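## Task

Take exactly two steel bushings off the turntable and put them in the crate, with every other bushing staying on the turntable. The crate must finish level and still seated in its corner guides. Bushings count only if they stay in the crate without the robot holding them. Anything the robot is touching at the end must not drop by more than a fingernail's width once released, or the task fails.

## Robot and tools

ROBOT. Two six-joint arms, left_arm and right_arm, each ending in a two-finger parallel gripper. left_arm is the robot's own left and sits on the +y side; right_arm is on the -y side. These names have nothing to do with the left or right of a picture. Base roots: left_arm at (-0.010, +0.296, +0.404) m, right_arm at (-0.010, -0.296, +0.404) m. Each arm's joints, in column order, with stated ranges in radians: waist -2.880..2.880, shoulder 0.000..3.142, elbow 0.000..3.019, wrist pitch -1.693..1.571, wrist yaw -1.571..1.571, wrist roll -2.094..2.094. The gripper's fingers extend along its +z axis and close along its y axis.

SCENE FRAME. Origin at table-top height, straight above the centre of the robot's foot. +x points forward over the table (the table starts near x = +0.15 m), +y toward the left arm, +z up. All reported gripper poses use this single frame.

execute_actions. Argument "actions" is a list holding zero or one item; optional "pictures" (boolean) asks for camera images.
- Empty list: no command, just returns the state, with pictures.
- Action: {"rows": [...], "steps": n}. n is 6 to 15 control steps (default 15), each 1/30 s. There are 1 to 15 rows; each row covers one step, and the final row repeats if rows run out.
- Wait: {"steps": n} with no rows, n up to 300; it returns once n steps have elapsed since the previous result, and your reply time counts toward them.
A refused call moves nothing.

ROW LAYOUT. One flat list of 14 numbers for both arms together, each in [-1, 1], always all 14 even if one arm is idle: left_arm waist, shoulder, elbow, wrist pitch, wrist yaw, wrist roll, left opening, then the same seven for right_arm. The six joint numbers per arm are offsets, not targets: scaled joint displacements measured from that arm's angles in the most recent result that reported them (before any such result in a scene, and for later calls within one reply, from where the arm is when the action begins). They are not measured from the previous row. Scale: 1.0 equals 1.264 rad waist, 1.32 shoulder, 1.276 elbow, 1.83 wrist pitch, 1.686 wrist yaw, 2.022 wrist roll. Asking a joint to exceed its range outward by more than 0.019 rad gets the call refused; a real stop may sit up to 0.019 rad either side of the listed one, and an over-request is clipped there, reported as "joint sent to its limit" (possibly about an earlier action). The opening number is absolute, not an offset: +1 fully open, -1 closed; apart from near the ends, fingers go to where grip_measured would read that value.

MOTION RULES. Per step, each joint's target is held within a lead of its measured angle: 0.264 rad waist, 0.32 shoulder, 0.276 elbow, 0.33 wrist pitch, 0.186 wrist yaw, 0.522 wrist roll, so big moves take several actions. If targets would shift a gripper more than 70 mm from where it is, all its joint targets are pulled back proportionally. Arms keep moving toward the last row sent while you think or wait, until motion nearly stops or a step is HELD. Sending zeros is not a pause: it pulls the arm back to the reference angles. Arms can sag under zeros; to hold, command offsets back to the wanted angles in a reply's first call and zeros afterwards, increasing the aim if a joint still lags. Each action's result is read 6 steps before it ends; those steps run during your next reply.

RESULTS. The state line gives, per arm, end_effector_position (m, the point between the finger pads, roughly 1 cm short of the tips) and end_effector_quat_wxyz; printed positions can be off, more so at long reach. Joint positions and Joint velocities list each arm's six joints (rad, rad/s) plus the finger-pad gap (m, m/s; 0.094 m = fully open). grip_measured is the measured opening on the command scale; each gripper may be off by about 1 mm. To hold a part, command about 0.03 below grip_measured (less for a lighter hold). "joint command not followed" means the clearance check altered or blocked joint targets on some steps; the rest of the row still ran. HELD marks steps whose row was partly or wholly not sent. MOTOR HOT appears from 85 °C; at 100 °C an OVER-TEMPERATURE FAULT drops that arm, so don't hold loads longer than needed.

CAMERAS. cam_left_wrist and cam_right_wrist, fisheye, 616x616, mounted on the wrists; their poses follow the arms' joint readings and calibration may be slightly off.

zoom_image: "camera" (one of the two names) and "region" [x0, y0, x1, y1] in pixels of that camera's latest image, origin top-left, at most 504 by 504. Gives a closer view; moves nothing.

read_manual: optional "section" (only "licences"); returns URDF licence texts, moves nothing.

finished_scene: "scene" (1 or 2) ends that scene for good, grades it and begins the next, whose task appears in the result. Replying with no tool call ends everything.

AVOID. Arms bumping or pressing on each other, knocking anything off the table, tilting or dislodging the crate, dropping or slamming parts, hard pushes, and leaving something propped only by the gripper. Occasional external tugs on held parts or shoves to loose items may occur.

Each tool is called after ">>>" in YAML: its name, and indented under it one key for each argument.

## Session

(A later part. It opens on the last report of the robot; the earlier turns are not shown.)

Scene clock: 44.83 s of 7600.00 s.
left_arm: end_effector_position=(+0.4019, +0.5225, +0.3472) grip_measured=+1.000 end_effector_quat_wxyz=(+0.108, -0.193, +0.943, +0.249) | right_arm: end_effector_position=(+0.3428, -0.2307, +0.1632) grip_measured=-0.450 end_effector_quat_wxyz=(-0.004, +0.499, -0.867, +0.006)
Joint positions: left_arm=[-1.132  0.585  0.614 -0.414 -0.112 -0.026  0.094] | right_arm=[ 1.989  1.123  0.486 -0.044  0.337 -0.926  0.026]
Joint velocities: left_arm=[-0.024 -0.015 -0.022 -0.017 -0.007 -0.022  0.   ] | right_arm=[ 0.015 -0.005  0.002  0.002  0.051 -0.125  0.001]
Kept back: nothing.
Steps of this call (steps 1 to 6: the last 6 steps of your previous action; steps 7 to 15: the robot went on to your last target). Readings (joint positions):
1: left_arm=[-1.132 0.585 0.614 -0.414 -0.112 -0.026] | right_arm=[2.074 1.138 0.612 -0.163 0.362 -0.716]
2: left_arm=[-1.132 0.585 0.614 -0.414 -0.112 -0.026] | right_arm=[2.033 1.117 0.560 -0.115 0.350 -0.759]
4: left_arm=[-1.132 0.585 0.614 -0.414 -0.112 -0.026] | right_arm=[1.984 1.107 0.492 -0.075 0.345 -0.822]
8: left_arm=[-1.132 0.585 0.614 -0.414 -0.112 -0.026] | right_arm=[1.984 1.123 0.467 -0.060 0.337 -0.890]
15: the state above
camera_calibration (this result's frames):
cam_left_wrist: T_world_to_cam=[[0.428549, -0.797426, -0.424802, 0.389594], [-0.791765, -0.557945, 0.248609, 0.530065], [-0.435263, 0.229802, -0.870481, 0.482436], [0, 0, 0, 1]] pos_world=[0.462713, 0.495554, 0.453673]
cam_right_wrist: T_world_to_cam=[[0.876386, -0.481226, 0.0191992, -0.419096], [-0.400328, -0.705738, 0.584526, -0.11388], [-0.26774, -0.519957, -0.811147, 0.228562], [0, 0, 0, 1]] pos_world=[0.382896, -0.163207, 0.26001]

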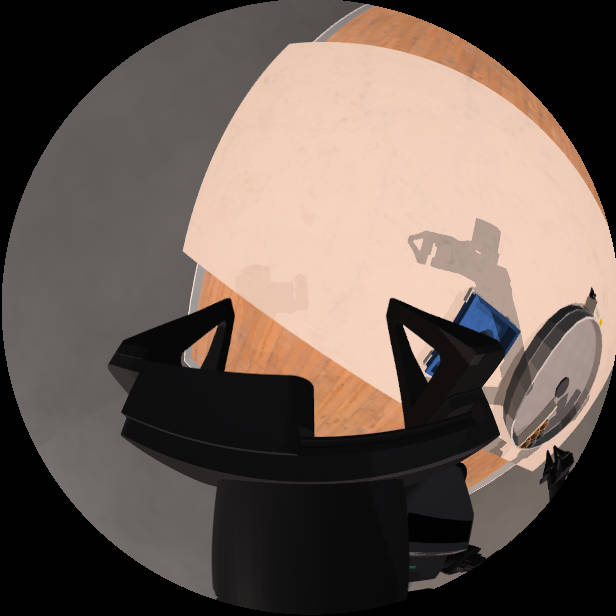

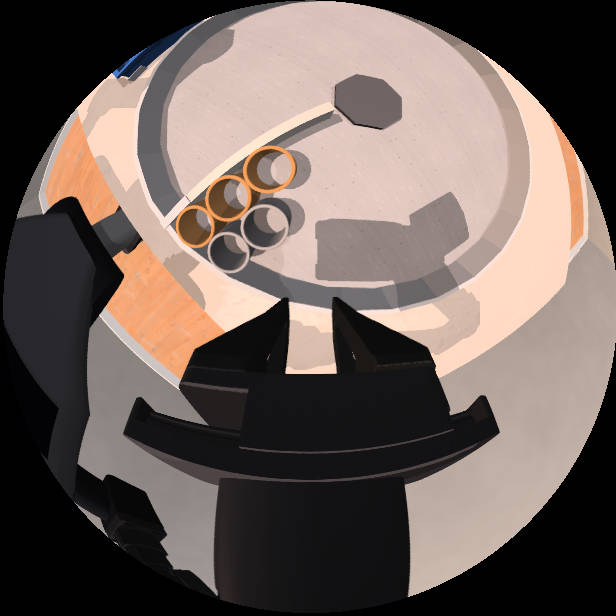

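>>> execute_actions:
  actions:
    - {"rows":[[0,0,0,0,0,0,1,0.02,0.05,0.03,0.02,0.01,0.015,-0.447],[0,0,0,0,0,0,1,0.02,0.05,0.03,0.02,0.01,0.015,-0.447],[0,0,0,0,0,0,1,0.04,0.11,0.05,0.045,0.017,0.015,-0.447],[0,0,0,0,0,0,1,0.04,0.11,0.05,0.045,0.017,0.015,-0.447],[0,0,0,0,0,0,1,0.04,0.162,0.071,0.066,0.017,0.015,-0.447]],"steps":15}

>>> execute_actions:
  actions:
    - {"steps":10}
  pictures: true

>>> zoom_image:
  camera: "cam_right_wrist"
  region: [200, 200, 400, 380]

Scene clock: 46.33 s of 7600.00 s.
left_arm: end_effector_position=(+0.4019, +0.5225, +0.3472) grip_measured=+1.000 end_effector_quat_wxyz=(+0.108, -0.193, +0.943, +0.249) | right_arm: end_effector_position=(+0.3552, -0.1963, +0.1164) grip_measured=-0.450 end_effector_quat_wxyz=(-0.005, +0.506, -0.863, +0.002)
Joint positions: left_arm=[-1.132  0.585  0.614 -0.414 -0.112 -0.026  0.094] | right_arm=[ 2.032  1.341  0.585  0.065  0.363 -0.913  0.026]
Joint velocities: left_arm=[ 0.005  0.005  0.002 -0.007  0.007  0.022  0.   ] | right_arm=[ 0.024  0.366  0.027  0.071 -0.037  0.037 -0.   ]
Steps of this call (steps 1 to 15: the robot went on to your last target; steps 16 to 36: nothing new was sent; steps 37 to 45: the first 9 steps of this action). Readings (joint positions):
37: left_arm=[-1.132 0.585 0.614 -0.414 -0.112 -0.026] | right_arm=[1.990 1.128 0.488 -0.040 0.344 -0.932]
38: left_arm=[-1.132 0.585 0.614 -0.414 -0.112 -0.026] | right_arm=[1.993 1.138 0.494 -0.032 0.349 -0.927]
40: left_arm=[-1.132 0.585 0.614 -0.414 -0.112 -0.026] | right_arm=[2.005 1.186 0.517 -0.000 0.362 -0.921]
44: left_arm=[-1.132 0.585 0.614 -0.414 -0.112 -0.026] | right_arm=[2.030 1.323 0.581 0.061 0.363 -0.914]
45: the state above

Scene clock: 46.67 s of 7600.00 s.
left_arm: end_effector_position=(+0.4019, +0.5225, +0.3472) grip_measured=+1.000 end_effector_quat_wxyz=(+0.108, -0.193, +0.943, +0.249) | right_arm: end_effector_position=(+0.3473, -0.1965, +0.1142) grip_measured=-0.450 end_effector_quat_wxyz=(+0.002, +0.507, -0.862, -0.001)
Joint positions: left_arm=[-1.132  0.585  0.614 -0.414 -0.112 -0.026  0.094] | right_arm=[ 2.032  1.351  0.577  0.066  0.363 -0.91   0.026]
Joint velocities: left_arm=[-0.024 -0.015 -0.007 -0.002 -0.022 -0.037  0.   ] | right_arm=[ 0.005  0.005 -0.002 -0.002 -0.081  0.007  0.   ]
Kept back: nothing.
Steps of this call (steps 1 to 6: the last 6 steps of your previous action; steps 7 to 10: the robot went on to your last target). Readings (joint positions):
1: left_arm=[-1.132 0.585 0.614 -0.414 -0.112 -0.026] | right_arm=[2.032 1.349 0.584 0.065 0.363 -0.912]
2: left_arm=[-1.132 0.585 0.614 -0.414 -0.112 -0.026] | right_arm=[2.032 1.351 0.581 0.065 0.363 -0.912]
4: left_arm=[-1.132 0.585 0.614 -0.414 -0.112 -0.026] | right_arm=[2.032 1.351 0.577 0.065 0.363 -0.911]
8: left_arm=[-1.132 0.585 0.614 -0.414 -0.112 -0.026] | right_arm=[2.032 1.351 0.577 0.066 0.363 -0.910]
10: the state above
camera_calibration (this result's frames):
cam_left_wrist: T_world_to_cam=[[0.428549, -0.797426, -0.424802, 0.389594], [-0.791765, -0.557945, 0.248609, 0.530065], [-0.435263, 0.229802, -0.870481, 0.482436], [0, 0, 0, 1]] pos_world=[0.462713, 0.495554, 0.453673]
cam_right_wrist: T_world_to_cam=[[0.885533, -0.464569, 0.00278588, -0.403714], [-0.377599, -0.716236, 0.586878, -0.0694621], [-0.27065, -0.520751, -0.809671, 0.208482], [0, 0, 0, 1]] pos_world=[0.387699, -0.128737, 0.210693]

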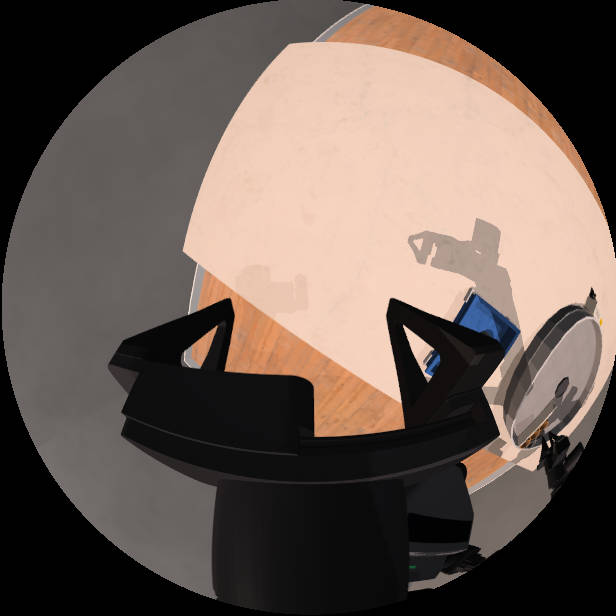

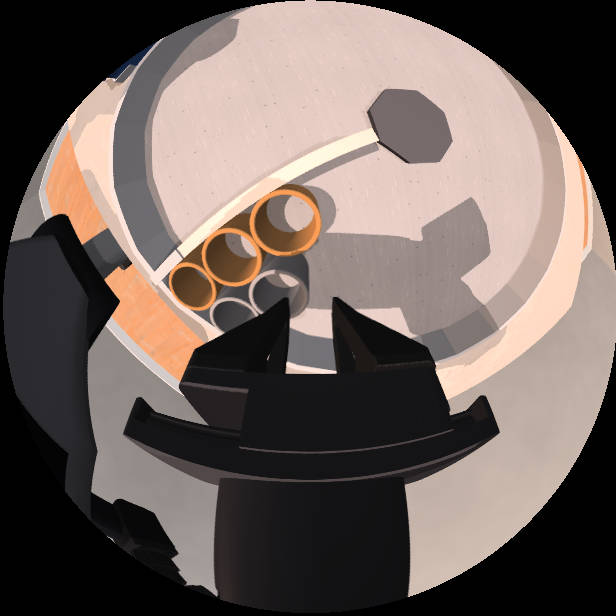

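Region (200, 200, 400, 380) of cam_right_wrist's 616x616 image, scaled by 2.520, with more detail than that image has; it fills the top 454 rows of this view, and the rest is white.

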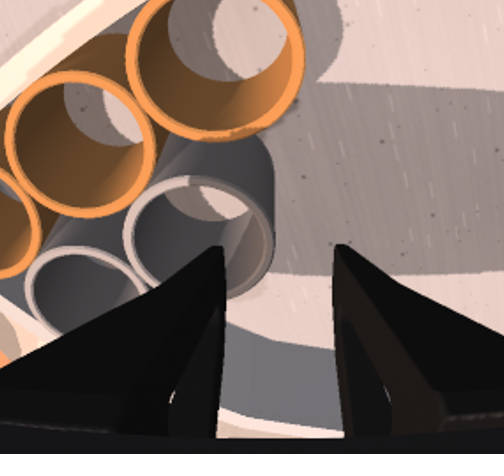

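>>> execute_actions:
  actions:
    - {"rows":[[0,0,0,0,0,0,1,-0.012,0.025,0.01,0.016,-0.005,0,-0.447],[0,0,0,0,0,0,1,-0.012,0.025,0.01,0.016,-0.005,0,-0.447],[0,0,0,0,0,0,1,-0.02,0.05,0.019,0.032,-0.009,0,-0.447],[0,0,0,0,0,0,1,-0.02,0.05,0.019,0.032,-0.009,0,-0.447],[0,0,0,0,0,0,1,-0.025,0.072,0.027,0.047,-0.012,0,-0.447]],"steps":12}

>>> execute_actions:
  actions:
    - {"steps":11}
  pictures: true

>>> zoom_image:
  camera: "cam_right_wrist"
  region: [200, 200, 400, 380]

Scene clock: 47.37 s of 7600.00 s.
left_arm: end_effector_position=(+0.4019, +0.5225, +0.3472) grip_measured=+1.000 end_effector_quat_wxyz=(+0.108, -0.193, +0.943, +0.249) | right_arm: end_effector_position=(+0.3552, -0.1931, +0.0996) grip_measured=-0.450 end_effector_quat_wxyz=(-0.010, +0.500, -0.866, +0.000)
Joint positions: left_arm=[-1.132  0.585  0.614 -0.414 -0.112 -0.026  0.094] | right_arm=[ 2.02   1.403  0.6    0.123  0.347 -0.909  0.026]
Joint velocities: left_arm=[-0.005  0.005  0.007 -0.007  0.007 -0.022  0.   ] | right_arm=[-0.142  0.474  0.193  0.315 -0.037 -0.007  0.   ]
Steps of this call (steps 1 to 15: the robot went on to your last target; steps 16 to 21: the first 6 steps of this action). Readings (joint positions):
16: left_arm=[-1.132 0.585 0.614 -0.414 -0.112 -0.026] | right_arm=[2.032 1.352 0.578 0.070 0.360 -0.909]
17: left_arm=[-1.132 0.585 0.614 -0.414 -0.112 -0.026] | right_arm=[2.032 1.355 0.579 0.075 0.359 -0.909]
19: left_arm=[-1.132 0.585 0.614 -0.414 -0.112 -0.026] | right_arm=[2.027 1.373 0.587 0.097 0.352 -0.909]
21: the state above

Scene clock: 47.73 s of 7600.00 s.
left_arm: end_effector_position=(+0.4019, +0.5225, +0.3472) grip_measured=+1.000 end_effector_quat_wxyz=(+0.108, -0.193, +0.943, +0.249) | right_arm: end_effector_position=(+0.3500, -0.1946, +0.0882) grip_measured=-0.450 end_effector_quat_wxyz=(-0.003, +0.499, -0.867, +0.001)
Joint positions: left_arm=[-1.132  0.585  0.614 -0.414 -0.112 -0.026  0.094] | right_arm=[ 2.01   1.443  0.61   0.141  0.346 -0.909  0.026]
Joint velocities: left_arm=[ 0.005 -0.015 -0.007 -0.002  0.007  0.051  0.   ] | right_arm=[ 0.005 -0.005 -0.002 -0.017 -0.037 -0.037  0.001]
Kept back: nothing.
Steps of this call (steps 1 to 6: the last 6 steps of your previous action; steps 7 to 11: the robot went on to your last target). Readings (joint positions):
1: left_arm=[-1.132 0.585 0.614 -0.414 -0.112 -0.026] | right_arm=[2.016 1.418 0.606 0.131 0.346 -0.909]
2: left_arm=[-1.132 0.585 0.614 -0.414 -0.112 -0.026] | right_arm=[2.013 1.429 0.609 0.135 0.346 -0.909]
4: left_arm=[-1.132 0.585 0.614 -0.414 -0.112 -0.026] | right_arm=[2.010 1.441 0.610 0.138 0.346 -0.909]
8: left_arm=[-1.132 0.585 0.614 -0.414 -0.112 -0.026] | right_arm=[2.010 1.443 0.610 0.141 0.346 -0.909]
11: the state above
camera_calibration (this result's frames):
cam_left_wrist: T_world_to_cam=[[0.428549, -0.797426, -0.424802, 0.389594], [-0.791765, -0.557945, 0.248609, 0.530065], [-0.435263, 0.229802, -0.870481, 0.482436], [0, 0, 0, 1]] pos_world=[0.462713, 0.495554, 0.453673]
cam_right_wrist: T_world_to_cam=[[0.876286, -0.481685, 0.010164, -0.405844], [-0.396841, -0.709652, 0.582161, -0.0433982], [-0.273205, -0.514173, -0.81301, 0.191625], [0, 0, 0, 1]] pos_world=[0.390766, -0.127758, 0.185183]

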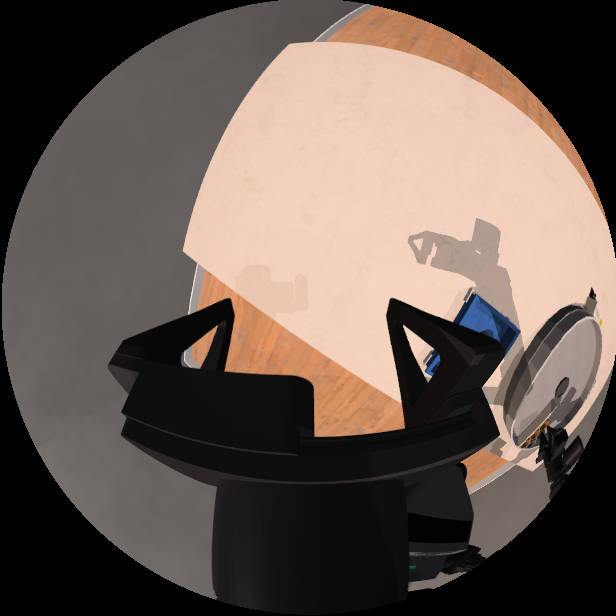

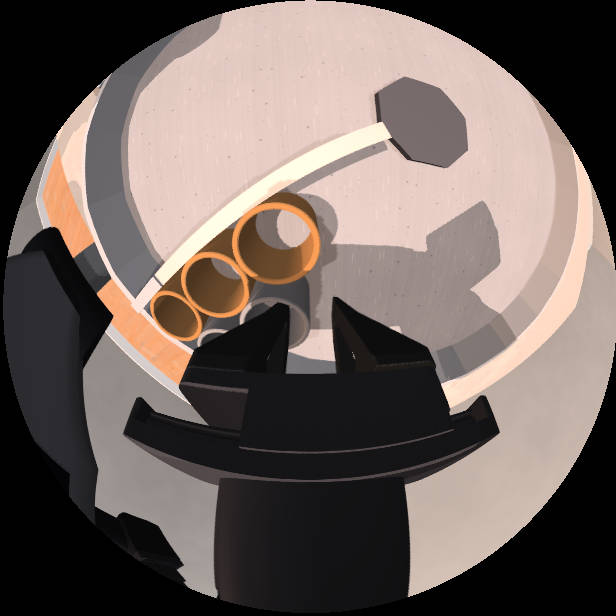

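Region (200, 200, 400, 380) of cam_right_wrist's 616x616 image, scaled by 2.520, with more detail than that image has; it fills the top 454 rows of this view, and the rest is white.

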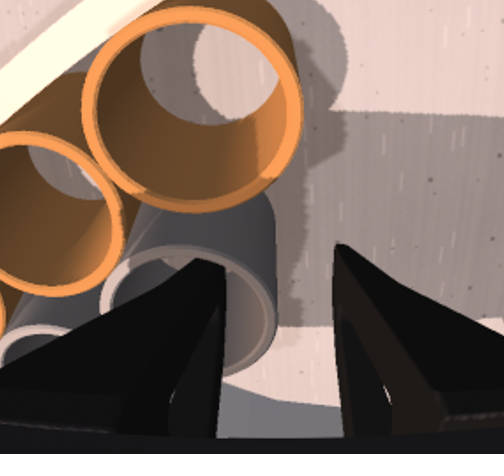

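>>> execute_actions:
  actions:
    - {"rows":[[0,0,0,0,0,0,1,-0.004,0.02,0.002,0.01,0,0,-0.447],[0,0,0,0,0,0,1,-0.004,0.02,0.002,0.01,0,0,-0.447],[0,0,0,0,0,0,1,-0.004,0.02,0.002,0.01,0,0,-0.447],[0,0,0,0,0,0,1,-0.004,0.02,0.002,0.01,0,0,-0.447],[0,0,0,0,0,0,1,-0.004,0.02,0.002,0.01,0,0,-0.447],[0,0,0,0,0,0,1,-0.004,0.02,0.002,0.01,0,0,-0.447],[0,0,0,0,0,0,1,-0.004,0.02,0.002,0.01,0,0,-0.447]],"steps":9}

>>> execute_actions:
  actions:
    - {"steps":8}
  pictures: true

>>> zoom_image:
  camera: "cam_right_wrist"
  region: [200, 200, 400, 380]

Scene clock: 48.27 s of 7600.00 s.
left_arm: end_effector_position=(+0.4019, +0.5225, +0.3472) grip_measured=+1.000 end_effector_quat_wxyz=(+0.108, -0.193, +0.943, +0.249) | right_arm: end_effector_position=(+0.3495, -0.1942, +0.0871) grip_measured=-0.450 end_effector_quat_wxyz=(-0.003, +0.499, -0.867, +0.001)
Joint positions: left_arm=[-1.132  0.585  0.614 -0.414 -0.112 -0.026  0.094] | right_arm=[ 2.01   1.448  0.61   0.147  0.346 -0.909  0.026]
Joint velocities: left_arm=[-0.005 -0.024  0.002 -0.007  0.051 -0.037  0.   ] | right_arm=[ 0.015  0.073 -0.002  0.046  0.066  0.007  0.   ]
Steps of this call (steps 1 to 13: the robot went on to your last target; steps 14 to 16: the first 3 steps of this action). Readings (joint positions):
14: left_arm=[-1.132 0.585 0.614 -0.414 -0.112 -0.026] | right_arm=[2.010 1.444 0.610 0.142 0.346 -0.909]
15: left_arm=[-1.132 0.585 0.614 -0.414 -0.112 -0.026] | right_arm=[2.010 1.446 0.610 0.145 0.346 -0.909]
16: the state above

Scene clock: 48.53 s of 7600.00 s.
left_arm: end_effector_position=(+0.4019, +0.5225, +0.3472) grip_measured=+1.000 end_effector_quat_wxyz=(+0.108, -0.193, +0.943, +0.249) | right_arm: end_effector_position=(+0.3466, -0.1939, +0.0852) grip_measured=-0.450 end_effector_quat_wxyz=(+0.000, +0.500, -0.866, -0.000)
Joint positions: left_arm=[-1.132  0.585  0.614 -0.414 -0.112 -0.026  0.094] | right_arm=[ 2.01   1.456  0.61   0.148  0.346 -0.909  0.026]
Joint velocities: left_arm=[ 0.015  0.015 -0.012  0.017 -0.066  0.007  0.   ] | right_arm=[-0.015 -0.005 -0.017  0.007 -0.037 -0.007 -0.   ]
Kept back: nothing.
Steps of this call (steps 1 to 6: the last 6 steps of your previous action; steps 7 to 8: the robot went on to your last target). Readings (joint positions):
1: left_arm=[-1.132 0.585 0.614 -0.414 -0.112 -0.026] | right_arm=[2.010 1.450 0.610 0.147 0.346 -0.909]
2: left_arm=[-1.132 0.585 0.614 -0.414 -0.112 -0.026] | right_arm=[2.010 1.452 0.610 0.148 0.346 -0.909]
4: left_arm=[-1.132 0.585 0.614 -0.414 -0.112 -0.026] | right_arm=[2.010 1.455 0.610 0.148 0.346 -0.909]
8: the state above
camera_calibration (this result's frames):
cam_left_wrist: T_world_to_cam=[[0.428549, -0.797426, -0.424802, 0.389594], [-0.791765, -0.557945, 0.248609, 0.530065], [-0.435263, 0.229802, -0.870481, 0.482436], [0, 0, 0, 1]] pos_world=[0.462713, 0.495554, 0.453673]
cam_right_wrist: T_world_to_cam=[[0.877325, -0.479865, 0.00555452, -0.402132], [-0.392053, -0.710009, 0.584963, -0.0445246], [-0.276759, -0.51538, -0.811041, 0.189391], [0, 0, 0, 1]] pos_world=[0.38776, -0.126973, 0.181883]

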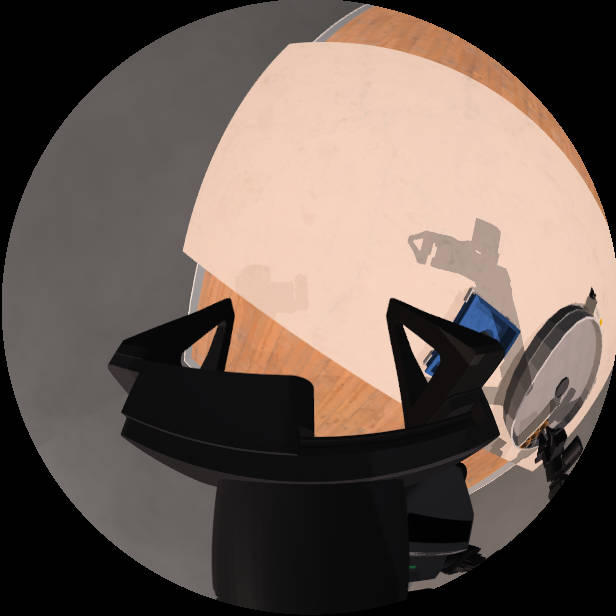

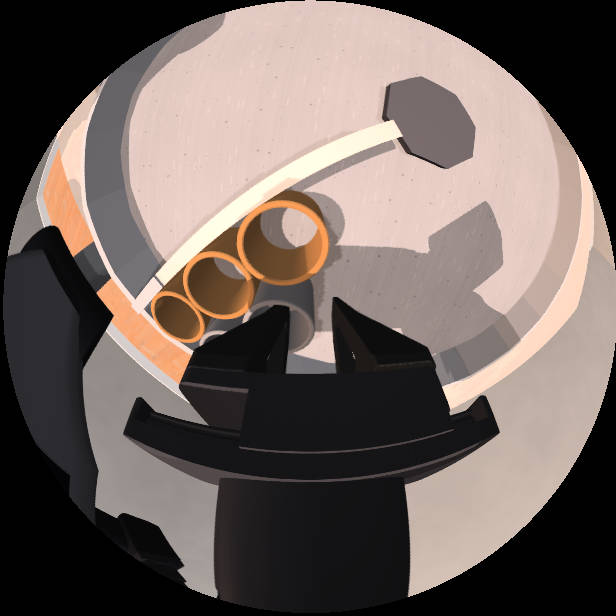

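Region (200, 200, 400, 380) of cam_right_wrist's 616x616 image, scaled by 2.520, with more detail than that image has; it fills the top 454 rows of this view, and the rest is white.

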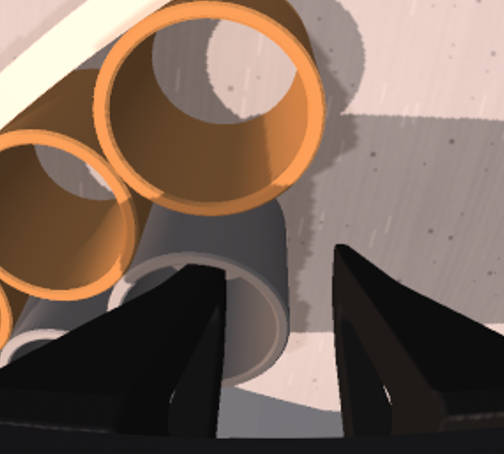

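>>> execute_actions:
  actions:
    - {"rows":[[0,0,0,0,0,0,1,0,0.014,0.006,0.01,0,0,-0.447],[0,0,0,0,0,0,1,0,0.014,0.006,0.01,0,0,-0.447],[0,0,0,0,0,0,1,0,0.014,0.006,0.01,0,0,-0.447],[0,0,0,0,0,0,1,0,0.014,0.006,0.01,0,0,-0.447],[0,0,0,0,0,0,1,0,0.014,0.006,0.01,0,0,-0.447],[0,0,0,0,0,0,1,0,0.014,0.006,0.01,0,0,-0.65],[0,0,0,0,0,0,1,0,0.014,0.006,0.01,0,0,-0.85]],"steps":15}

>>> execute_actions:
  actions:
    - {"steps":9}
  pictures: true

Scene clock: 49.70 s of 7600.00 s.
left_arm: end_effector_position=(+0.4019, +0.5225, +0.3472) grip_measured=+1.000 end_effector_quat_wxyz=(+0.108, -0.193, +0.943, +0.249) | right_arm: end_effector_position=(+0.3463, -0.1930, +0.0849) grip_measured=-0.788 end_effector_quat_wxyz=(-0.001, +0.500, -0.866, -0.001)
Joint positions: left_arm=[-1.132  0.585  0.614 -0.414 -0.112 -0.026  0.094] | right_arm=[ 2.012  1.458  0.609  0.153  0.345 -0.909  0.01 ]
Joint velocities: left_arm=[-0.005 -0.005 -0.012 -0.012 -0.066 -0.066  0.   ] | right_arm=[ 0.015 -0.005  0.002  0.007 -0.066 -0.007 -0.001]
Steps of this call (steps 1 to 15: the robot went on to your last target; steps 16 to 26: nothing new was sent; steps 27 to 35: the first 9 steps of this action). Readings (joint positions):
27: left_arm=[-1.132 0.585 0.614 -0.414 -0.112 -0.026] | right_arm=[2.010 1.456 0.610 0.149 0.346 -0.909]
28: left_arm=[-1.132 0.585 0.614 -0.414 -0.112 -0.026] | right_arm=[2.010 1.456 0.610 0.150 0.346 -0.909]
30: left_arm=[-1.132 0.585 0.614 -0.414 -0.112 -0.026] | right_arm=[2.010 1.457 0.610 0.153 0.346 -0.909]
34: left_arm=[-1.132 0.585 0.614 -0.414 -0.112 -0.026] | right_arm=[2.012 1.458 0.609 0.153 0.344 -0.909]
35: the state above

Scene clock: 50.00 s of 7600.00 s.
left_arm: end_effector_position=(+0.4019, +0.5225, +0.3472) grip_measured=+1.000 end_effector_quat_wxyz=(+0.108, -0.193, +0.943, +0.249) | right_arm: end_effector_position=(+0.3463, -0.1930, +0.0849) grip_measured=-0.788 end_effector_quat_wxyz=(-0.001, +0.500, -0.866, -0.001)
Joint positions: left_arm=[-1.132  0.585  0.614 -0.414 -0.112 -0.026  0.094] | right_arm=[ 2.012  1.458  0.609  0.153  0.345 -0.909  0.01 ]
Joint velocities: left_arm=[-0.005 -0.005 -0.032  0.007  0.051 -0.022  0.   ] | right_arm=[-0.005 -0.005  0.017  0.017 -0.081 -0.11  -0.001]
Kept back: nothing.
Steps of this call (steps 1 to 6: the last 6 steps of your previous action; steps 7 to 9: the robot went on to your last target). Readings (joint positions):
1: left_arm=[-1.132 0.585 0.614 -0.414 -0.112 -0.026] | right_arm=[2.012 1.458 0.609 0.153 0.345 -0.909]
2: left_arm=[-1.132 0.585 0.614 -0.414 -0.112 -0.026] | right_arm=[2.012 1.458 0.609 0.153 0.345 -0.909]
4: left_arm=[-1.132 0.585 0.614 -0.414 -0.112 -0.026] | right_arm=[2.012 1.458 0.609 0.153 0.345 -0.909]
8: left_arm=[-1.132 0.585 0.614 -0.414 -0.112 -0.026] | right_arm=[2.012 1.458 0.609 0.153 0.345 -0.909]
9: the state above
camera_calibration (this result's frames):
cam_left_wrist: T_world_to_cam=[[0.428549, -0.797426, -0.424802, 0.389594], [-0.791765, -0.557945, 0.248609, 0.530065], [-0.435263, 0.229802, -0.870481, 0.482436], [0, 0, 0, 1]] pos_world=[0.462713, 0.495554, 0.453673]
cam_right_wrist: T_world_to_cam=[[0.877382, -0.47975, 0.00639983, -0.40145], [-0.393231, -0.711383, 0.582497, -0.043423], [-0.2749, -0.513589, -0.812808, 0.18942], [0, 0, 0, 1]] pos_world=[0.387222, -0.126202, 0.181825]

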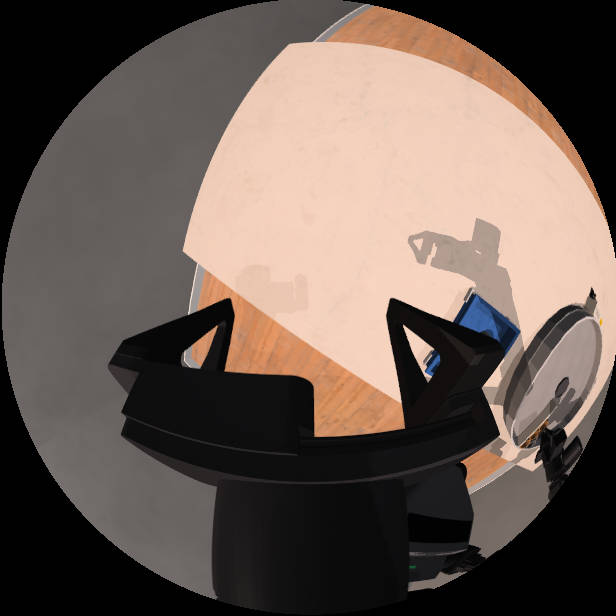

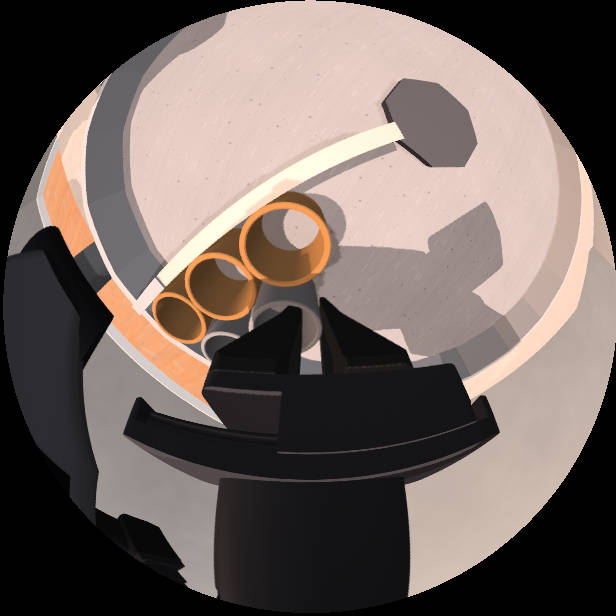

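>>> execute_actions:
  actions:
    - {"rows":[[0,0,0,0,0,0,1,0.005,-0.03,-0.01,-0.015,0.004,0,-0.87],[0,0,0,0,0,0,1,0.005,-0.03,-0.01,-0.015,0.004,0,-0.87],[0,0,0,0,0,0,1,0.01,-0.055,-0.018,-0.03,0.008,0,-0.87],[0,0,0,0,0,0,1,0.01,-0.055,-0.018,-0.03,0.008,0,-0.87],[0,0,0,0,0,0,1,0.019,-0.09,-0.026,-0.046,0.012,0,-0.87],[0,0,0,0,0,0,1,0.019,-0.09,-0.026,-0.046,0.012,0,-0.87],[0,0,0,0,0,0,1,0.019,-0.09,-0.026,-0.046,0.012,0,-0.87],[0,0,0,0,0,0,1,0.025,-0.15,-0.04,-0.085,0.015,0.02,-0.87],[0,0,0,0,0,0,1,0.025,-0.15,-0.04,-0.085,0.015,0.02,-0.87],[0,0,0,0,0,0,1,0.03,-0.22,-0.055,-0.125,0.018,0.05,-0.87],[0,0,0,0,0,0,1,0.03,-0.22,-0.055,-0.125,0.018,0.05,-0.87],[0,0,0,0,0,0,1,0.035,-0.29,-0.07,-0.165,0.021,0.075,-0.87],[0,0,0,0,0,0,1,0.035,-0.29,-0.07,-0.165,0.021,0.075,-0.87],[0,0,0,0,0,0,1,0.04,-0.348,-0.082,-0.202,0.024,0.1,-0.87]],"steps":15}

>>> execute_actions:
  actions:
    - {"steps":14}
  pictures: true

Scene clock: 50.87 s of 7600.00 s.
left_arm: end_effector_position=(+0.4019, +0.5225, +0.3472) grip_measured=+1.000 end_effector_quat_wxyz=(+0.108, -0.193, +0.943, +0.249) | right_arm: end_effector_position=(+0.3472, -0.2032, +0.1160) grip_measured=-0.788 end_effector_quat_wxyz=(+0.009, +0.502, -0.865, +0.003)
Joint positions: left_arm=[-1.132  0.585  0.614 -0.414 -0.112 -0.026  0.094] | right_arm=[ 2.021  1.338  0.577  0.045  0.366 -0.901  0.01 ]
Joint velocities: left_arm=[-0.005 -0.005 -0.017 -0.002  0.022 -0.037  0.   ] | right_arm=[ 0.103 -0.864 -0.203 -0.623 -0.007  0.11  -0.   ]
Steps of this call (steps 1 to 15: the robot went on to your last target; steps 16 to 17: nothing new was sent; steps 18 to 26: the first 9 steps of this action). Readings (joint positions):
18: left_arm=[-1.132 0.585 0.614 -0.414 -0.112 -0.026] | right_arm=[2.012 1.455 0.608 0.150 0.346 -0.909]
19: left_arm=[-1.132 0.585 0.614 -0.414 -0.112 -0.026] | right_arm=[2.012 1.453 0.608 0.144 0.347 -0.909]
21: left_arm=[-1.132 0.585 0.614 -0.414 -0.112 -0.026] | right_arm=[2.012 1.438 0.604 0.124 0.353 -0.909]
25: left_arm=[-1.132 0.585 0.614 -0.414 -0.112 -0.026] | right_arm=[2.018 1.365 0.583 0.070 0.364 -0.905]
26: the state above

Scene clock: 51.33 s of 7600.00 s.
left_arm: end_effector_position=(+0.4019, +0.5225, +0.3472) grip_measured=+1.000 end_effector_quat_wxyz=(+0.108, -0.193, +0.943, +0.249) | right_arm: end_effector_position=(+0.3593, -0.2250, +0.2031) grip_measured=-0.788 end_effector_quat_wxyz=(-0.011, +0.429, -0.903, +0.007)
Joint positions: left_arm=[-1.132  0.585  0.614 -0.414 -0.112 -0.026  0.094] | right_arm=[ 2.05   0.982  0.507 -0.205  0.383 -0.733  0.01 ]
Joint velocities: left_arm=[-0.005 -0.005 -0.007  0.002  0.037 -0.037  0.   ] | right_arm=[-0.005  0.103 -0.032 -0.042  0.007  0.022 -0.   ]
Kept back: nothing.
Steps of this call (steps 1 to 6: the last 6 steps of your previous action; steps 7 to 14: the robot went on to your last target). Readings (joint positions):
1: left_arm=[-1.132 0.585 0.614 -0.414 -0.112 -0.026] | right_arm=[2.025 1.304 0.569 0.013 0.368 -0.887]
2: left_arm=[-1.132 0.585 0.614 -0.414 -0.112 -0.026] | right_arm=[2.029 1.265 0.559 -0.019 0.370 -0.875]
4: left_arm=[-1.132 0.585 0.614 -0.414 -0.112 -0.026] | right_arm=[2.038 1.170 0.537 -0.089 0.376 -0.839]
8: left_arm=[-1.132 0.585 0.614 -0.414 -0.112 -0.026] | right_arm=[2.050 0.996 0.508 -0.190 0.383 -0.770]
14: the state above
camera_calibration (this result's frames):
cam_left_wrist: T_world_to_cam=[[0.428549, -0.797426, -0.424802, 0.389594], [-0.791765, -0.557945, 0.248609, 0.530065], [-0.435263, 0.229802, -0.870481, 0.482436], [0, 0, 0, 1]] pos_world=[0.462713, 0.495554, 0.453673]
cam_right_wrist: T_world_to_cam=[[0.789926, -0.612526, 0.0287756, -0.431967], [-0.51495, -0.637149, 0.573471, -0.0677014], [-0.332931, -0.467818, -0.818721, 0.305015], [0, 0, 0, 1]] pos_world=[0.407908, -0.165035, 0.300977]

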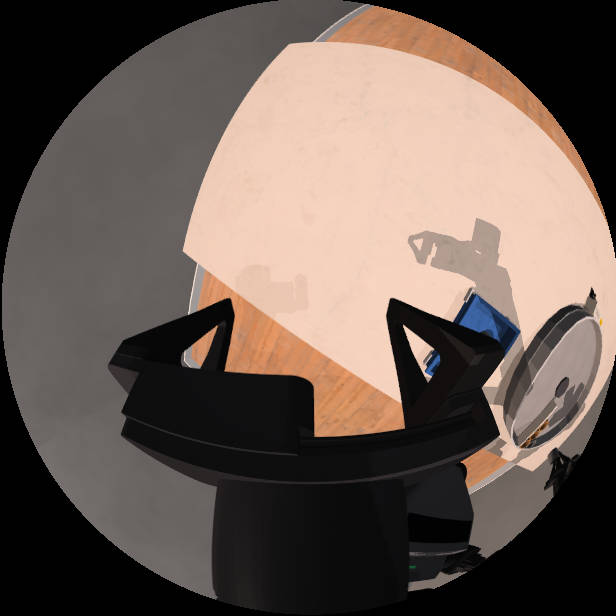

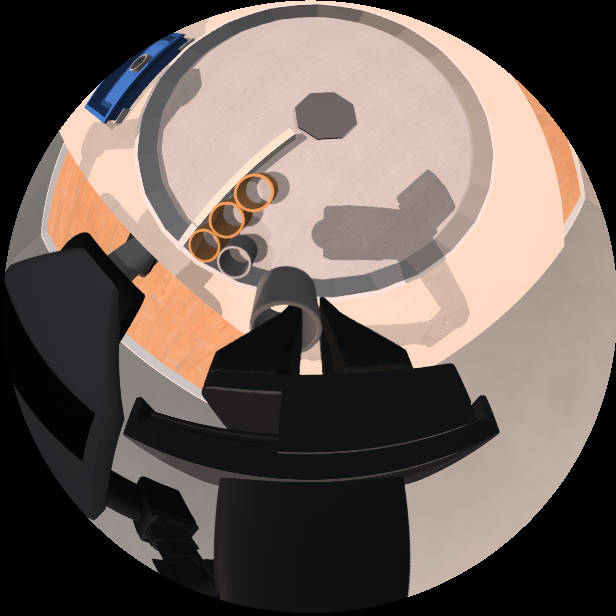

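>>> execute_actions:
  actions:
    - {"rows":[[0,0,0,0,0,0,1,0.04,0.045,0.07,-0.025,0.02,0.04,-0.87],[0,0,0,0,0,0,1,0.04,0.045,0.07,-0.025,0.02,0.04,-0.87],[0,0,0,0,0,0,1,0.085,0.1,0.15,-0.05,0.04,0.09,-0.87],[0,0,0,0,0,0,1,0.085,0.1,0.15,-0.05,0.04,0.09,-0.87],[0,0,0,0,0,0,1,0.13,0.17,0.23,-0.08,0.065,0.15,-0.87],[0,0,0,0,0,0,1,0.13,0.17,0.23,-0.08,0.065,0.15,-0.87],[0,0,0,0,0,0,1,0.18,0.24,0.31,-0.11,0.09,0.2,-0.87],[0,0,0,0,0,0,1,0.18,0.24,0.31,-0.11,0.09,0.2,-0.87],[0,0,0,0,0,0,1,0.23,0.31,0.39,-0.14,0.11,0.26,-0.87],[0,0,0,0,0,0,1,0.23,0.31,0.39,-0.14,0.11,0.26,-0.87],[0,0,0,0,0,0,1,0.277,0.375,0.465,-0.167,0.132,0.31,-0.87],[0,0,0,0,0,0,1,0.277,0.375,0.465,-0.167,0.132,0.31,-0.87],[0,0,0,0,0,0,1,0.35,0.47,0.555,-0.19,0.17,0.39,-0.87],[0,0,0,0,0,0,1,0.35,0.47,0.555,-0.19,0.17,0.39,-0.87],[0,0,0,0,0,0,1,0.43,0.57,0.64,-0.21,0.206,0.47,-0.87]],"steps":15}

>>> execute_actions:
  actions:
    - {"steps":16}

Scene clock: 52.57 s of 7600.00 s.
left_arm: end_effector_position=(+0.4019, +0.5225, +0.3472) grip_measured=+1.000 end_effector_quat_wxyz=(+0.108, -0.193, +0.943, +0.249) | right_arm: end_effector_position=(+0.4434, -0.1375, +0.1859) grip_measured=-0.788 end_effector_quat_wxyz=(+0.006, +0.378, -0.925, +0.016)
Joint positions: left_arm=[-1.132  0.585  0.614 -0.414 -0.112 -0.026  0.094] | right_arm=[ 2.227  1.249  0.85  -0.375  0.54  -0.475  0.01 ]
Joint velocities: left_arm=[-0.005 -0.015 -0.002  0.022 -0.037 -0.007  0.   ] | right_arm=[ 0.855  1.333  1.692 -0.72   0.476  1.223 -0.001]
Steps of this call (steps 1 to 28: the robot went on to your last target; steps 29 to 37: the first 9 steps of this action). Readings (joint positions):
29: left_arm=[-1.132 0.585 0.614 -0.414 -0.112 -0.026] | right_arm=[2.054 0.994 0.512 -0.217 0.400 -0.712]
30: left_arm=[-1.132 0.585 0.614 -0.414 -0.112 -0.026] | right_arm=[2.061 1.003 0.525 -0.230 0.411 -0.703]
32: left_arm=[-1.132 0.585 0.614 -0.414 -0.112 -0.026] | right_arm=[2.094 1.047 0.585 -0.270 0.445 -0.657]
36: left_arm=[-1.132 0.585 0.614 -0.414 -0.112 -0.026] | right_arm=[2.198 1.204 0.792 -0.352 0.521 -0.517]
37: the state above

Scene clock: 53.10 s of 7600.00 s.
left_arm: end_effector_position=(+0.4019, +0.5225, +0.3472) grip_measured=+1.000 end_effector_quat_wxyz=(+0.108, -0.193, +0.943, +0.249) | right_arm: end_effector_position=(+0.4133, +0.1156, +0.1702) grip_measured=-0.788 end_effector_quat_wxyz=(+0.024, +0.273, -0.962, -0.008)
Joint positions: left_arm=[-1.132  0.585  0.614 -0.414 -0.112 -0.026  0.094] | right_arm=[ 2.613  1.764  1.308 -0.579  0.724  0.143  0.01 ]
Joint velocities: left_arm=[-0.005 -0.015 -0.017 -0.017 -0.022  0.066  0.   ] | right_arm=[ 0.063  0.083 -0.046 -0.1    0.022  0.315 -0.001]
Kept back: nothing.
Steps of this call (steps 1 to 6: the last 6 steps of your previous action; steps 7 to 16: the robot went on to your last target). Readings (joint positions):
1: left_arm=[-1.132 0.585 0.614 -0.414 -0.112 -0.026] | right_arm=[2.256 1.294 0.908 -0.398 0.556 -0.429]
2: left_arm=[-1.132 0.585 0.614 -0.414 -0.112 -0.026] | right_arm=[2.286 1.339 0.965 -0.421 0.575 -0.384]
4: left_arm=[-1.132 0.585 0.614 -0.414 -0.112 -0.026] | right_arm=[2.346 1.428 1.070 -0.464 0.616 -0.290]
8: left_arm=[-1.132 0.585 0.614 -0.414 -0.112 -0.026] | right_arm=[2.462 1.590 1.228 -0.517 0.698 -0.117]
16: the state above

>>> execute_actions:
  actions:
    - {"rows":[[0,0,0,0,0,0,1,0.04,0.035,0.045,-0.012,0.02,0.06,-0.87],[0,0,0,0,0,0,1,0.04,0.035,0.045,-0.012,0.02,0.06,-0.87],[0,0,0,0,0,0,1,0.08,0.08,0.09,-0.025,0.04,0.12,-0.87],[0,0,0,0,0,0,1,0.08,0.08,0.09,-0.025,0.04,0.12,-0.87],[0,0,0,0,0,0,1,0.12,0.13,0.13,-0.037,0.06,0.18,-0.87],[0,0,0,0,0,0,1,0.12,0.13,0.13,-0.037,0.06,0.18,-0.87],[0,0,0,0,0,0,1,0.153,0.18,0.168,-0.049,0.077,0.226,-0.87]],"steps":12}

>>> execute_actions:
  actions:
    - {"steps":14}
  pictures: true

Scene clock: 53.77 s of 7600.00 s.
left_arm: end_effector_position=(+0.4019, +0.5225, +0.3472) grip_measured=+1.000 end_effector_quat_wxyz=(+0.108, -0.193, +0.943, +0.249) | right_arm: end_effector_position=(+0.4200, +0.1478, +0.1709) grip_measured=-0.788 end_effector_quat_wxyz=(+0.002, +0.203, -0.979, +0.019)
Joint positions: left_arm=[-1.132  0.585  0.614 -0.414 -0.112 -0.026  0.094] | right_arm=[ 2.655  1.845  1.411 -0.617  0.812  0.328  0.01 ]
Joint velocities: left_arm=[-0.015 -0.015  0.007  0.017 -0.066  0.007  0.   ] | right_arm=[ 0.493  0.698  0.716 -0.125  0.139  0.872 -0.001]
Steps of this call (steps 1 to 14: the robot went on to your last target; steps 15 to 20: the first 6 steps of this action). Readings (joint positions):
15: left_arm=[-1.132 0.585 0.614 -0.414 -0.112 -0.026] | right_arm=[2.605 1.763 1.311 -0.586 0.742 0.208]
16: left_arm=[-1.132 0.585 0.614 -0.414 -0.112 -0.026] | right_arm=[2.607 1.769 1.319 -0.590 0.753 0.217]
18: left_arm=[-1.132 0.585 0.614 -0.414 -0.112 -0.026] | right_arm=[2.625 1.800 1.360 -0.607 0.786 0.269]
20: the state above

Scene clock: 54.23 s of 7600.00 s.
left_arm: end_effector_position=(+0.4019, +0.5225, +0.3472) grip_measured=+1.000 end_effector_quat_wxyz=(+0.108, -0.193, +0.943, +0.249) | right_arm: end_effector_position=(+0.3325, +0.2385, +0.1893) grip_measured=-0.788 end_effector_quat_wxyz=(+0.002, +0.177, -0.984, -0.001)
Joint positions: left_arm=[-1.132  0.585  0.614 -0.414 -0.112 -0.026  0.094] | right_arm=[ 2.817  2.023  1.509 -0.662  0.851  0.571  0.01 ]
Joint velocities: left_arm=[-0.005 -0.034  0.007  0.007 -0.007  0.007  0.   ] | right_arm=[-0.034 -0.054 -0.002 -0.002  0.022  0.051 -0.   ]
Kept back: nothing.
Steps of this call (steps 1 to 6: the last 6 steps of your previous action; steps 7 to 14: the robot went on to your last target). Readings (joint positions):
1: left_arm=[-1.132 0.585 0.614 -0.414 -0.112 -0.026] | right_arm=[2.673 1.870 1.435 -0.623 0.826 0.358]
2: left_arm=[-1.132 0.585 0.614 -0.414 -0.112 -0.026] | right_arm=[2.691 1.894 1.458 -0.629 0.837 0.389]
4: left_arm=[-1.132 0.585 0.614 -0.414 -0.112 -0.026] | right_arm=[2.731 1.942 1.493 -0.641 0.849 0.451]
8: left_arm=[-1.132 0.585 0.614 -0.414 -0.112 -0.026] | right_arm=[2.799 2.006 1.508 -0.655 0.850 0.530]
14: the state above
camera_calibration (this result's frames):
cam_left_wrist: T_world_to_cam=[[0.428549, -0.797426, -0.424802, 0.389594], [-0.791765, -0.557945, 0.248609, 0.530065], [-0.435263, 0.229802, -0.870481, 0.482436], [0, 0, 0, 1]] pos_world=[0.462713, 0.495554, 0.453673]
cam_right_wrist: T_world_to_cam=[[0.369612, -0.929179, 0.00348396, 0.0935782], [-0.752131, -0.29698, 0.588304, 0.216649], [-0.545606, -0.220065, -0.808632, 0.511303], [0, 0, 0, 1]] pos_world=[0.407331, 0.263811, 0.285675]

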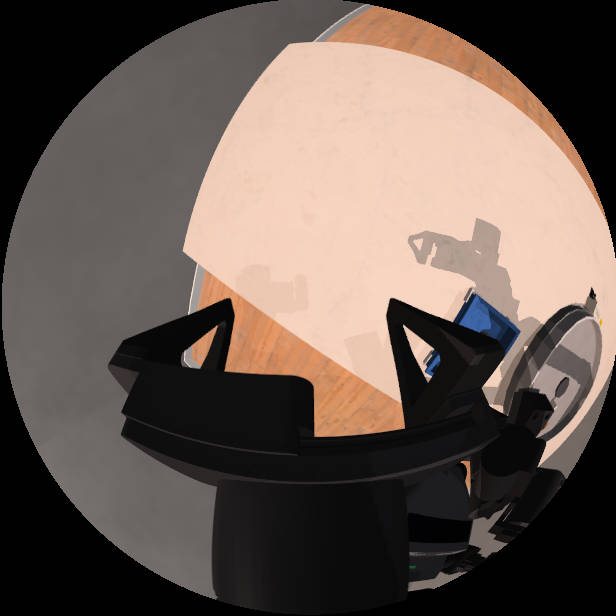

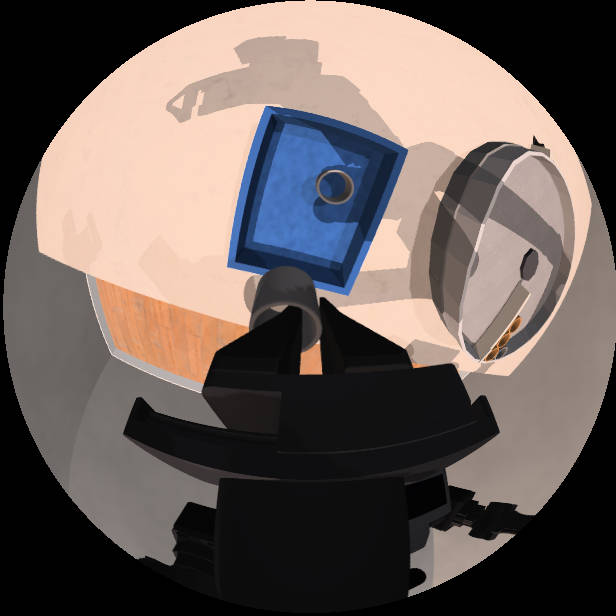

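>>> execute_actions:
  actions:
    - {"rows":[[0,0,0,0,0,0,1,-0.015,0.015,0.015,0.02,-0.005,0,-0.87],[0,0,0,0,0,0,1,-0.015,0.015,0.015,0.02,-0.005,0,-0.87],[0,0,0,0,0,0,1,-0.03,0.03,0.03,0.04,-0.01,0,-0.87],[0,0,0,0,0,0,1,-0.03,0.03,0.03,0.04,-0.01,0,-0.87],[0,0,0,0,0,0,1,-0.045,0.047,0.04,0.055,-0.015,0,-0.87],[0,0,0,0,0,0,1,-0.045,0.047,0.04,0.055,-0.015,0,-0.87],[0,0,0,0,0,0,1,-0.056,0.062,0.047,0.066,-0.018,0,-0.87]],"steps":12}

>>> execute_actions:
  actions:
    - {"steps":14}
  pictures: true

Scene clock: 55.47 s of 7600.00 s.
left_arm: end_effector_position=(+0.4019, +0.5225, +0.3472) grip_measured=+1.000 end_effector_quat_wxyz=(+0.108, -0.193, +0.943, +0.249) | right_arm: end_effector_position=(+0.3384, +0.2500, +0.1756) grip_measured=-0.788 end_effector_quat_wxyz=(-0.004, +0.141, -0.990, -0.016)
Joint positions: left_arm=[-1.132  0.585  0.614 -0.414 -0.112 -0.026  0.094] | right_arm=[ 2.8    2.046  1.527 -0.593  0.831  0.585  0.01 ]
Joint velocities: left_arm=[-0.005  0.005  0.007  0.007  0.022 -0.037  0.   ] | right_arm=[-0.21   0.288  0.237  0.379  0.007 -0.066  0.001]
Steps of this call (steps 1 to 30: the robot went on to your last target; step 31: nothing new was sent; steps 32 to 37: the first 6 steps of this action). Readings (joint positions):
32: left_arm=[-1.132 0.585 0.614 -0.414 -0.112 -0.026] | right_arm=[2.814 2.022 1.509 -0.658 0.850 0.586]
33: left_arm=[-1.132 0.585 0.614 -0.414 -0.112 -0.026] | right_arm=[2.814 2.023 1.509 -0.650 0.847 0.585]
35: left_arm=[-1.132 0.585 0.614 -0.414 -0.112 -0.026] | right_arm=[2.810 2.030 1.513 -0.622 0.839 0.585]
37: the state above

Scene clock: 55.93 s of 7600.00 s.
left_arm: end_effector_position=(+0.4019, +0.5225, +0.3472) grip_measured=+1.000 end_effector_quat_wxyz=(+0.108, -0.193, +0.943, +0.249) | right_arm: end_effector_position=(+0.3395, +0.2398, +0.1282) grip_measured=-0.788 end_effector_quat_wxyz=(+0.003, +0.121, -0.993, +0.003)
Joint positions: left_arm=[-1.132  0.585  0.614 -0.414 -0.112 -0.026  0.094] | right_arm=[ 2.739  2.107  1.551 -0.55   0.824  0.584  0.01 ]
Joint velocities: left_arm=[-0.044 -0.005  0.002  0.002 -0.022 -0.022  0.   ] | right_arm=[-0.005 -0.015  0.007 -0.002 -0.007  0.007  0.001]
Kept back: nothing.
Steps of this call (steps 1 to 6: the last 6 steps of your previous action; steps 7 to 14: the robot went on to your last target). Readings (joint positions):
1: left_arm=[-1.132 0.585 0.614 -0.414 -0.112 -0.026] | right_arm=[2.792 2.057 1.535 -0.580 0.827 0.585]
2: left_arm=[-1.132 0.585 0.614 -0.414 -0.112 -0.026] | right_arm=[2.784 2.068 1.543 -0.567 0.825 0.585]
4: left_arm=[-1.132 0.585 0.614 -0.414 -0.112 -0.026] | right_arm=[2.766 2.086 1.551 -0.553 0.824 0.585]
8: left_arm=[-1.132 0.585 0.614 -0.414 -0.112 -0.026] | right_arm=[2.742 2.105 1.551 -0.552 0.824 0.585]
14: the state above
camera_calibration (this result's frames):
cam_left_wrist: T_world_to_cam=[[0.428549, -0.797426, -0.424802, 0.389594], [-0.791765, -0.557945, 0.248609, 0.530065], [-0.435263, 0.229802, -0.870481, 0.482436], [0, 0, 0, 1]] pos_world=[0.462713, 0.495554, 0.453673]
cam_right_wrist: T_world_to_cam=[[0.262534, -0.96486, 0.011, 0.136294], [-0.780905, -0.205757, 0.589789, 0.246012], [-0.5668, -0.16343, -0.807483, 0.45947], [0, 0, 0, 1]] pos_world=[0.416758, 0.257214, 0.22442]

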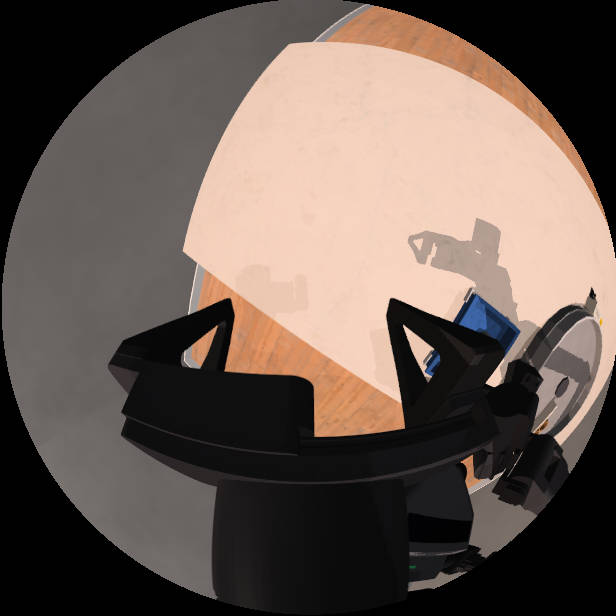

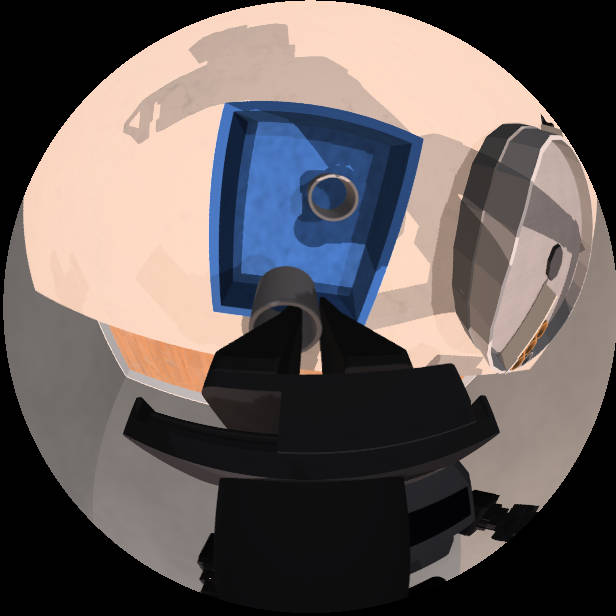

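>>> execute_actions:
  actions:
    - {"rows":[[0,0,0,0,0,0,1,-0.013,0.015,0.012,0.02,-0.005,0,-0.87],[0,0,0,0,0,0,1,-0.013,0.015,0.012,0.02,-0.005,0,-0.87],[0,0,0,0,0,0,1,-0.026,0.03,0.024,0.038,-0.01,0,-0.87],[0,0,0,0,0,0,1,-0.026,0.03,0.024,0.038,-0.01,0,-0.87],[0,0,0,0,0,0,1,-0.038,0.045,0.034,0.055,-0.015,0,-0.87],[0,0,0,0,0,0,1,-0.038,0.045,0.034,0.055,-0.015,0,-0.87],[0,0,0,0,0,0,1,-0.046,0.058,0.041,0.064,-0.018,0,-0.87],[0,0,0,0,0,0,1,-0.046,0.058,0.041,0.064,-0.018,0,-0.87],[0,0,0,0,0,0,1,-0.053,0.07,0.046,0.07,-0.02,0,-0.87]],"steps":14}

>>> execute_actions:
  actions:
    - {"steps":14}
  pictures: true

Scene clock: 56.57 s of 7600.00 s.
left_arm: end_effector_position=(+0.4019, +0.5225, +0.3472) grip_measured=+1.000 end_effector_quat_wxyz=(+0.108, -0.193, +0.943, +0.249) | right_arm: end_effector_position=(+0.3463, +0.2529, +0.1049) grip_measured=-0.788 end_effector_quat_wxyz=(-0.008, +0.084, -0.996, -0.015)
Joint positions: left_arm=[-1.132  0.585  0.614 -0.414 -0.112 -0.026  0.094] | right_arm=[ 2.714  2.148  1.581 -0.458  0.797  0.584  0.01 ]
Joint velocities: left_arm=[-0.024 -0.024  0.002 -0.012  0.051 -0.051  0.   ] | right_arm=[-0.22   0.308  0.188  0.271 -0.081  0.066  0.001]
Steps of this call (steps 1 to 11: the robot went on to your last target; steps 12 to 19: the first 8 steps of this action). Readings (joint positions):
12: left_arm=[-1.132 0.585 0.614 -0.414 -0.112 -0.026] | right_arm=[2.739 2.108 1.551 -0.546 0.821 0.584]
13: left_arm=[-1.132 0.585 0.614 -0.414 -0.112 -0.026] | right_arm=[2.739 2.109 1.551 -0.538 0.819 0.584]
15: left_arm=[-1.132 0.585 0.614 -0.414 -0.112 -0.026] | right_arm=[2.735 2.115 1.555 -0.512 0.812 0.584]
19: the state above

Scene clock: 57.03 s of 7600.00 s.
left_arm: end_effector_position=(+0.4019, +0.5225, +0.3472) grip_measured=+1.000 end_effector_quat_wxyz=(+0.108, -0.193, +0.943, +0.249) | right_arm: end_effector_position=(+0.3380, +0.2380, +0.0641) grip_measured=-0.788 end_effector_quat_wxyz=(+0.002, +0.075, -0.997, +0.004)
Joint positions: left_arm=[-1.132  0.585  0.614 -0.414 -0.112 -0.026  0.094] | right_arm=[ 2.668  2.203  1.594 -0.432  0.793  0.584  0.01 ]
Joint velocities: left_arm=[-0.015 -0.015 -0.002 -0.002 -0.051  0.037  0.   ] | right_arm=[ 0.005  0.005  0.017  0.002 -0.022  0.066 -0.001]
Kept back: nothing.
Steps of this call (steps 1 to 6: the last 6 steps of your previous action; steps 7 to 14: the robot went on to your last target). Readings (joint positions):
1: left_arm=[-1.132 0.585 0.614 -0.414 -0.112 -0.026] | right_arm=[2.707 2.159 1.587 -0.449 0.795 0.584]
2: left_arm=[-1.132 0.585 0.614 -0.414 -0.112 -0.026] | right_arm=[2.699 2.169 1.591 -0.441 0.794 0.584]
4: left_arm=[-1.132 0.585 0.614 -0.414 -0.112 -0.026] | right_arm=[2.685 2.184 1.594 -0.434 0.793 0.584]
8: left_arm=[-1.132 0.585 0.614 -0.414 -0.112 -0.026] | right_arm=[2.668 2.201 1.594 -0.434 0.793 0.584]
14: the state above
camera_calibration (this result's frames):
cam_left_wrist: T_world_to_cam=[[0.428549, -0.797426, -0.424802, 0.389594], [-0.791765, -0.557945, 0.248609, 0.530065], [-0.435263, 0.229802, -0.870481, 0.482436], [0, 0, 0, 1]] pos_world=[0.462713, 0.495554, 0.453673]
cam_right_wrist: T_world_to_cam=[[0.173805, -0.984679, 0.0141334, 0.17019], [-0.797824, -0.132381, 0.588177, 0.270569], [-0.577294, -0.113504, -0.808609, 0.398338], [0, 0, 0, 1]] pos_world=[0.416245, 0.248614, 0.160552]

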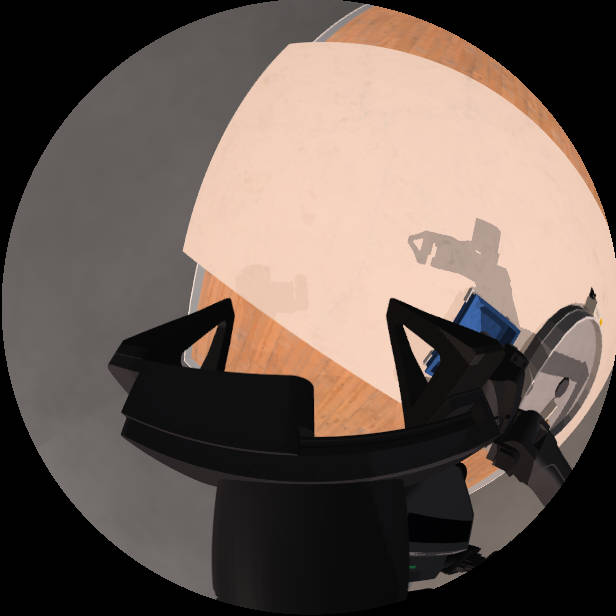

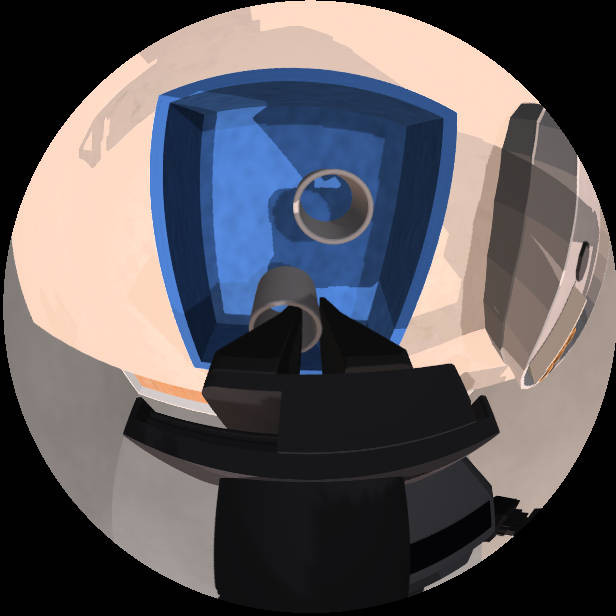

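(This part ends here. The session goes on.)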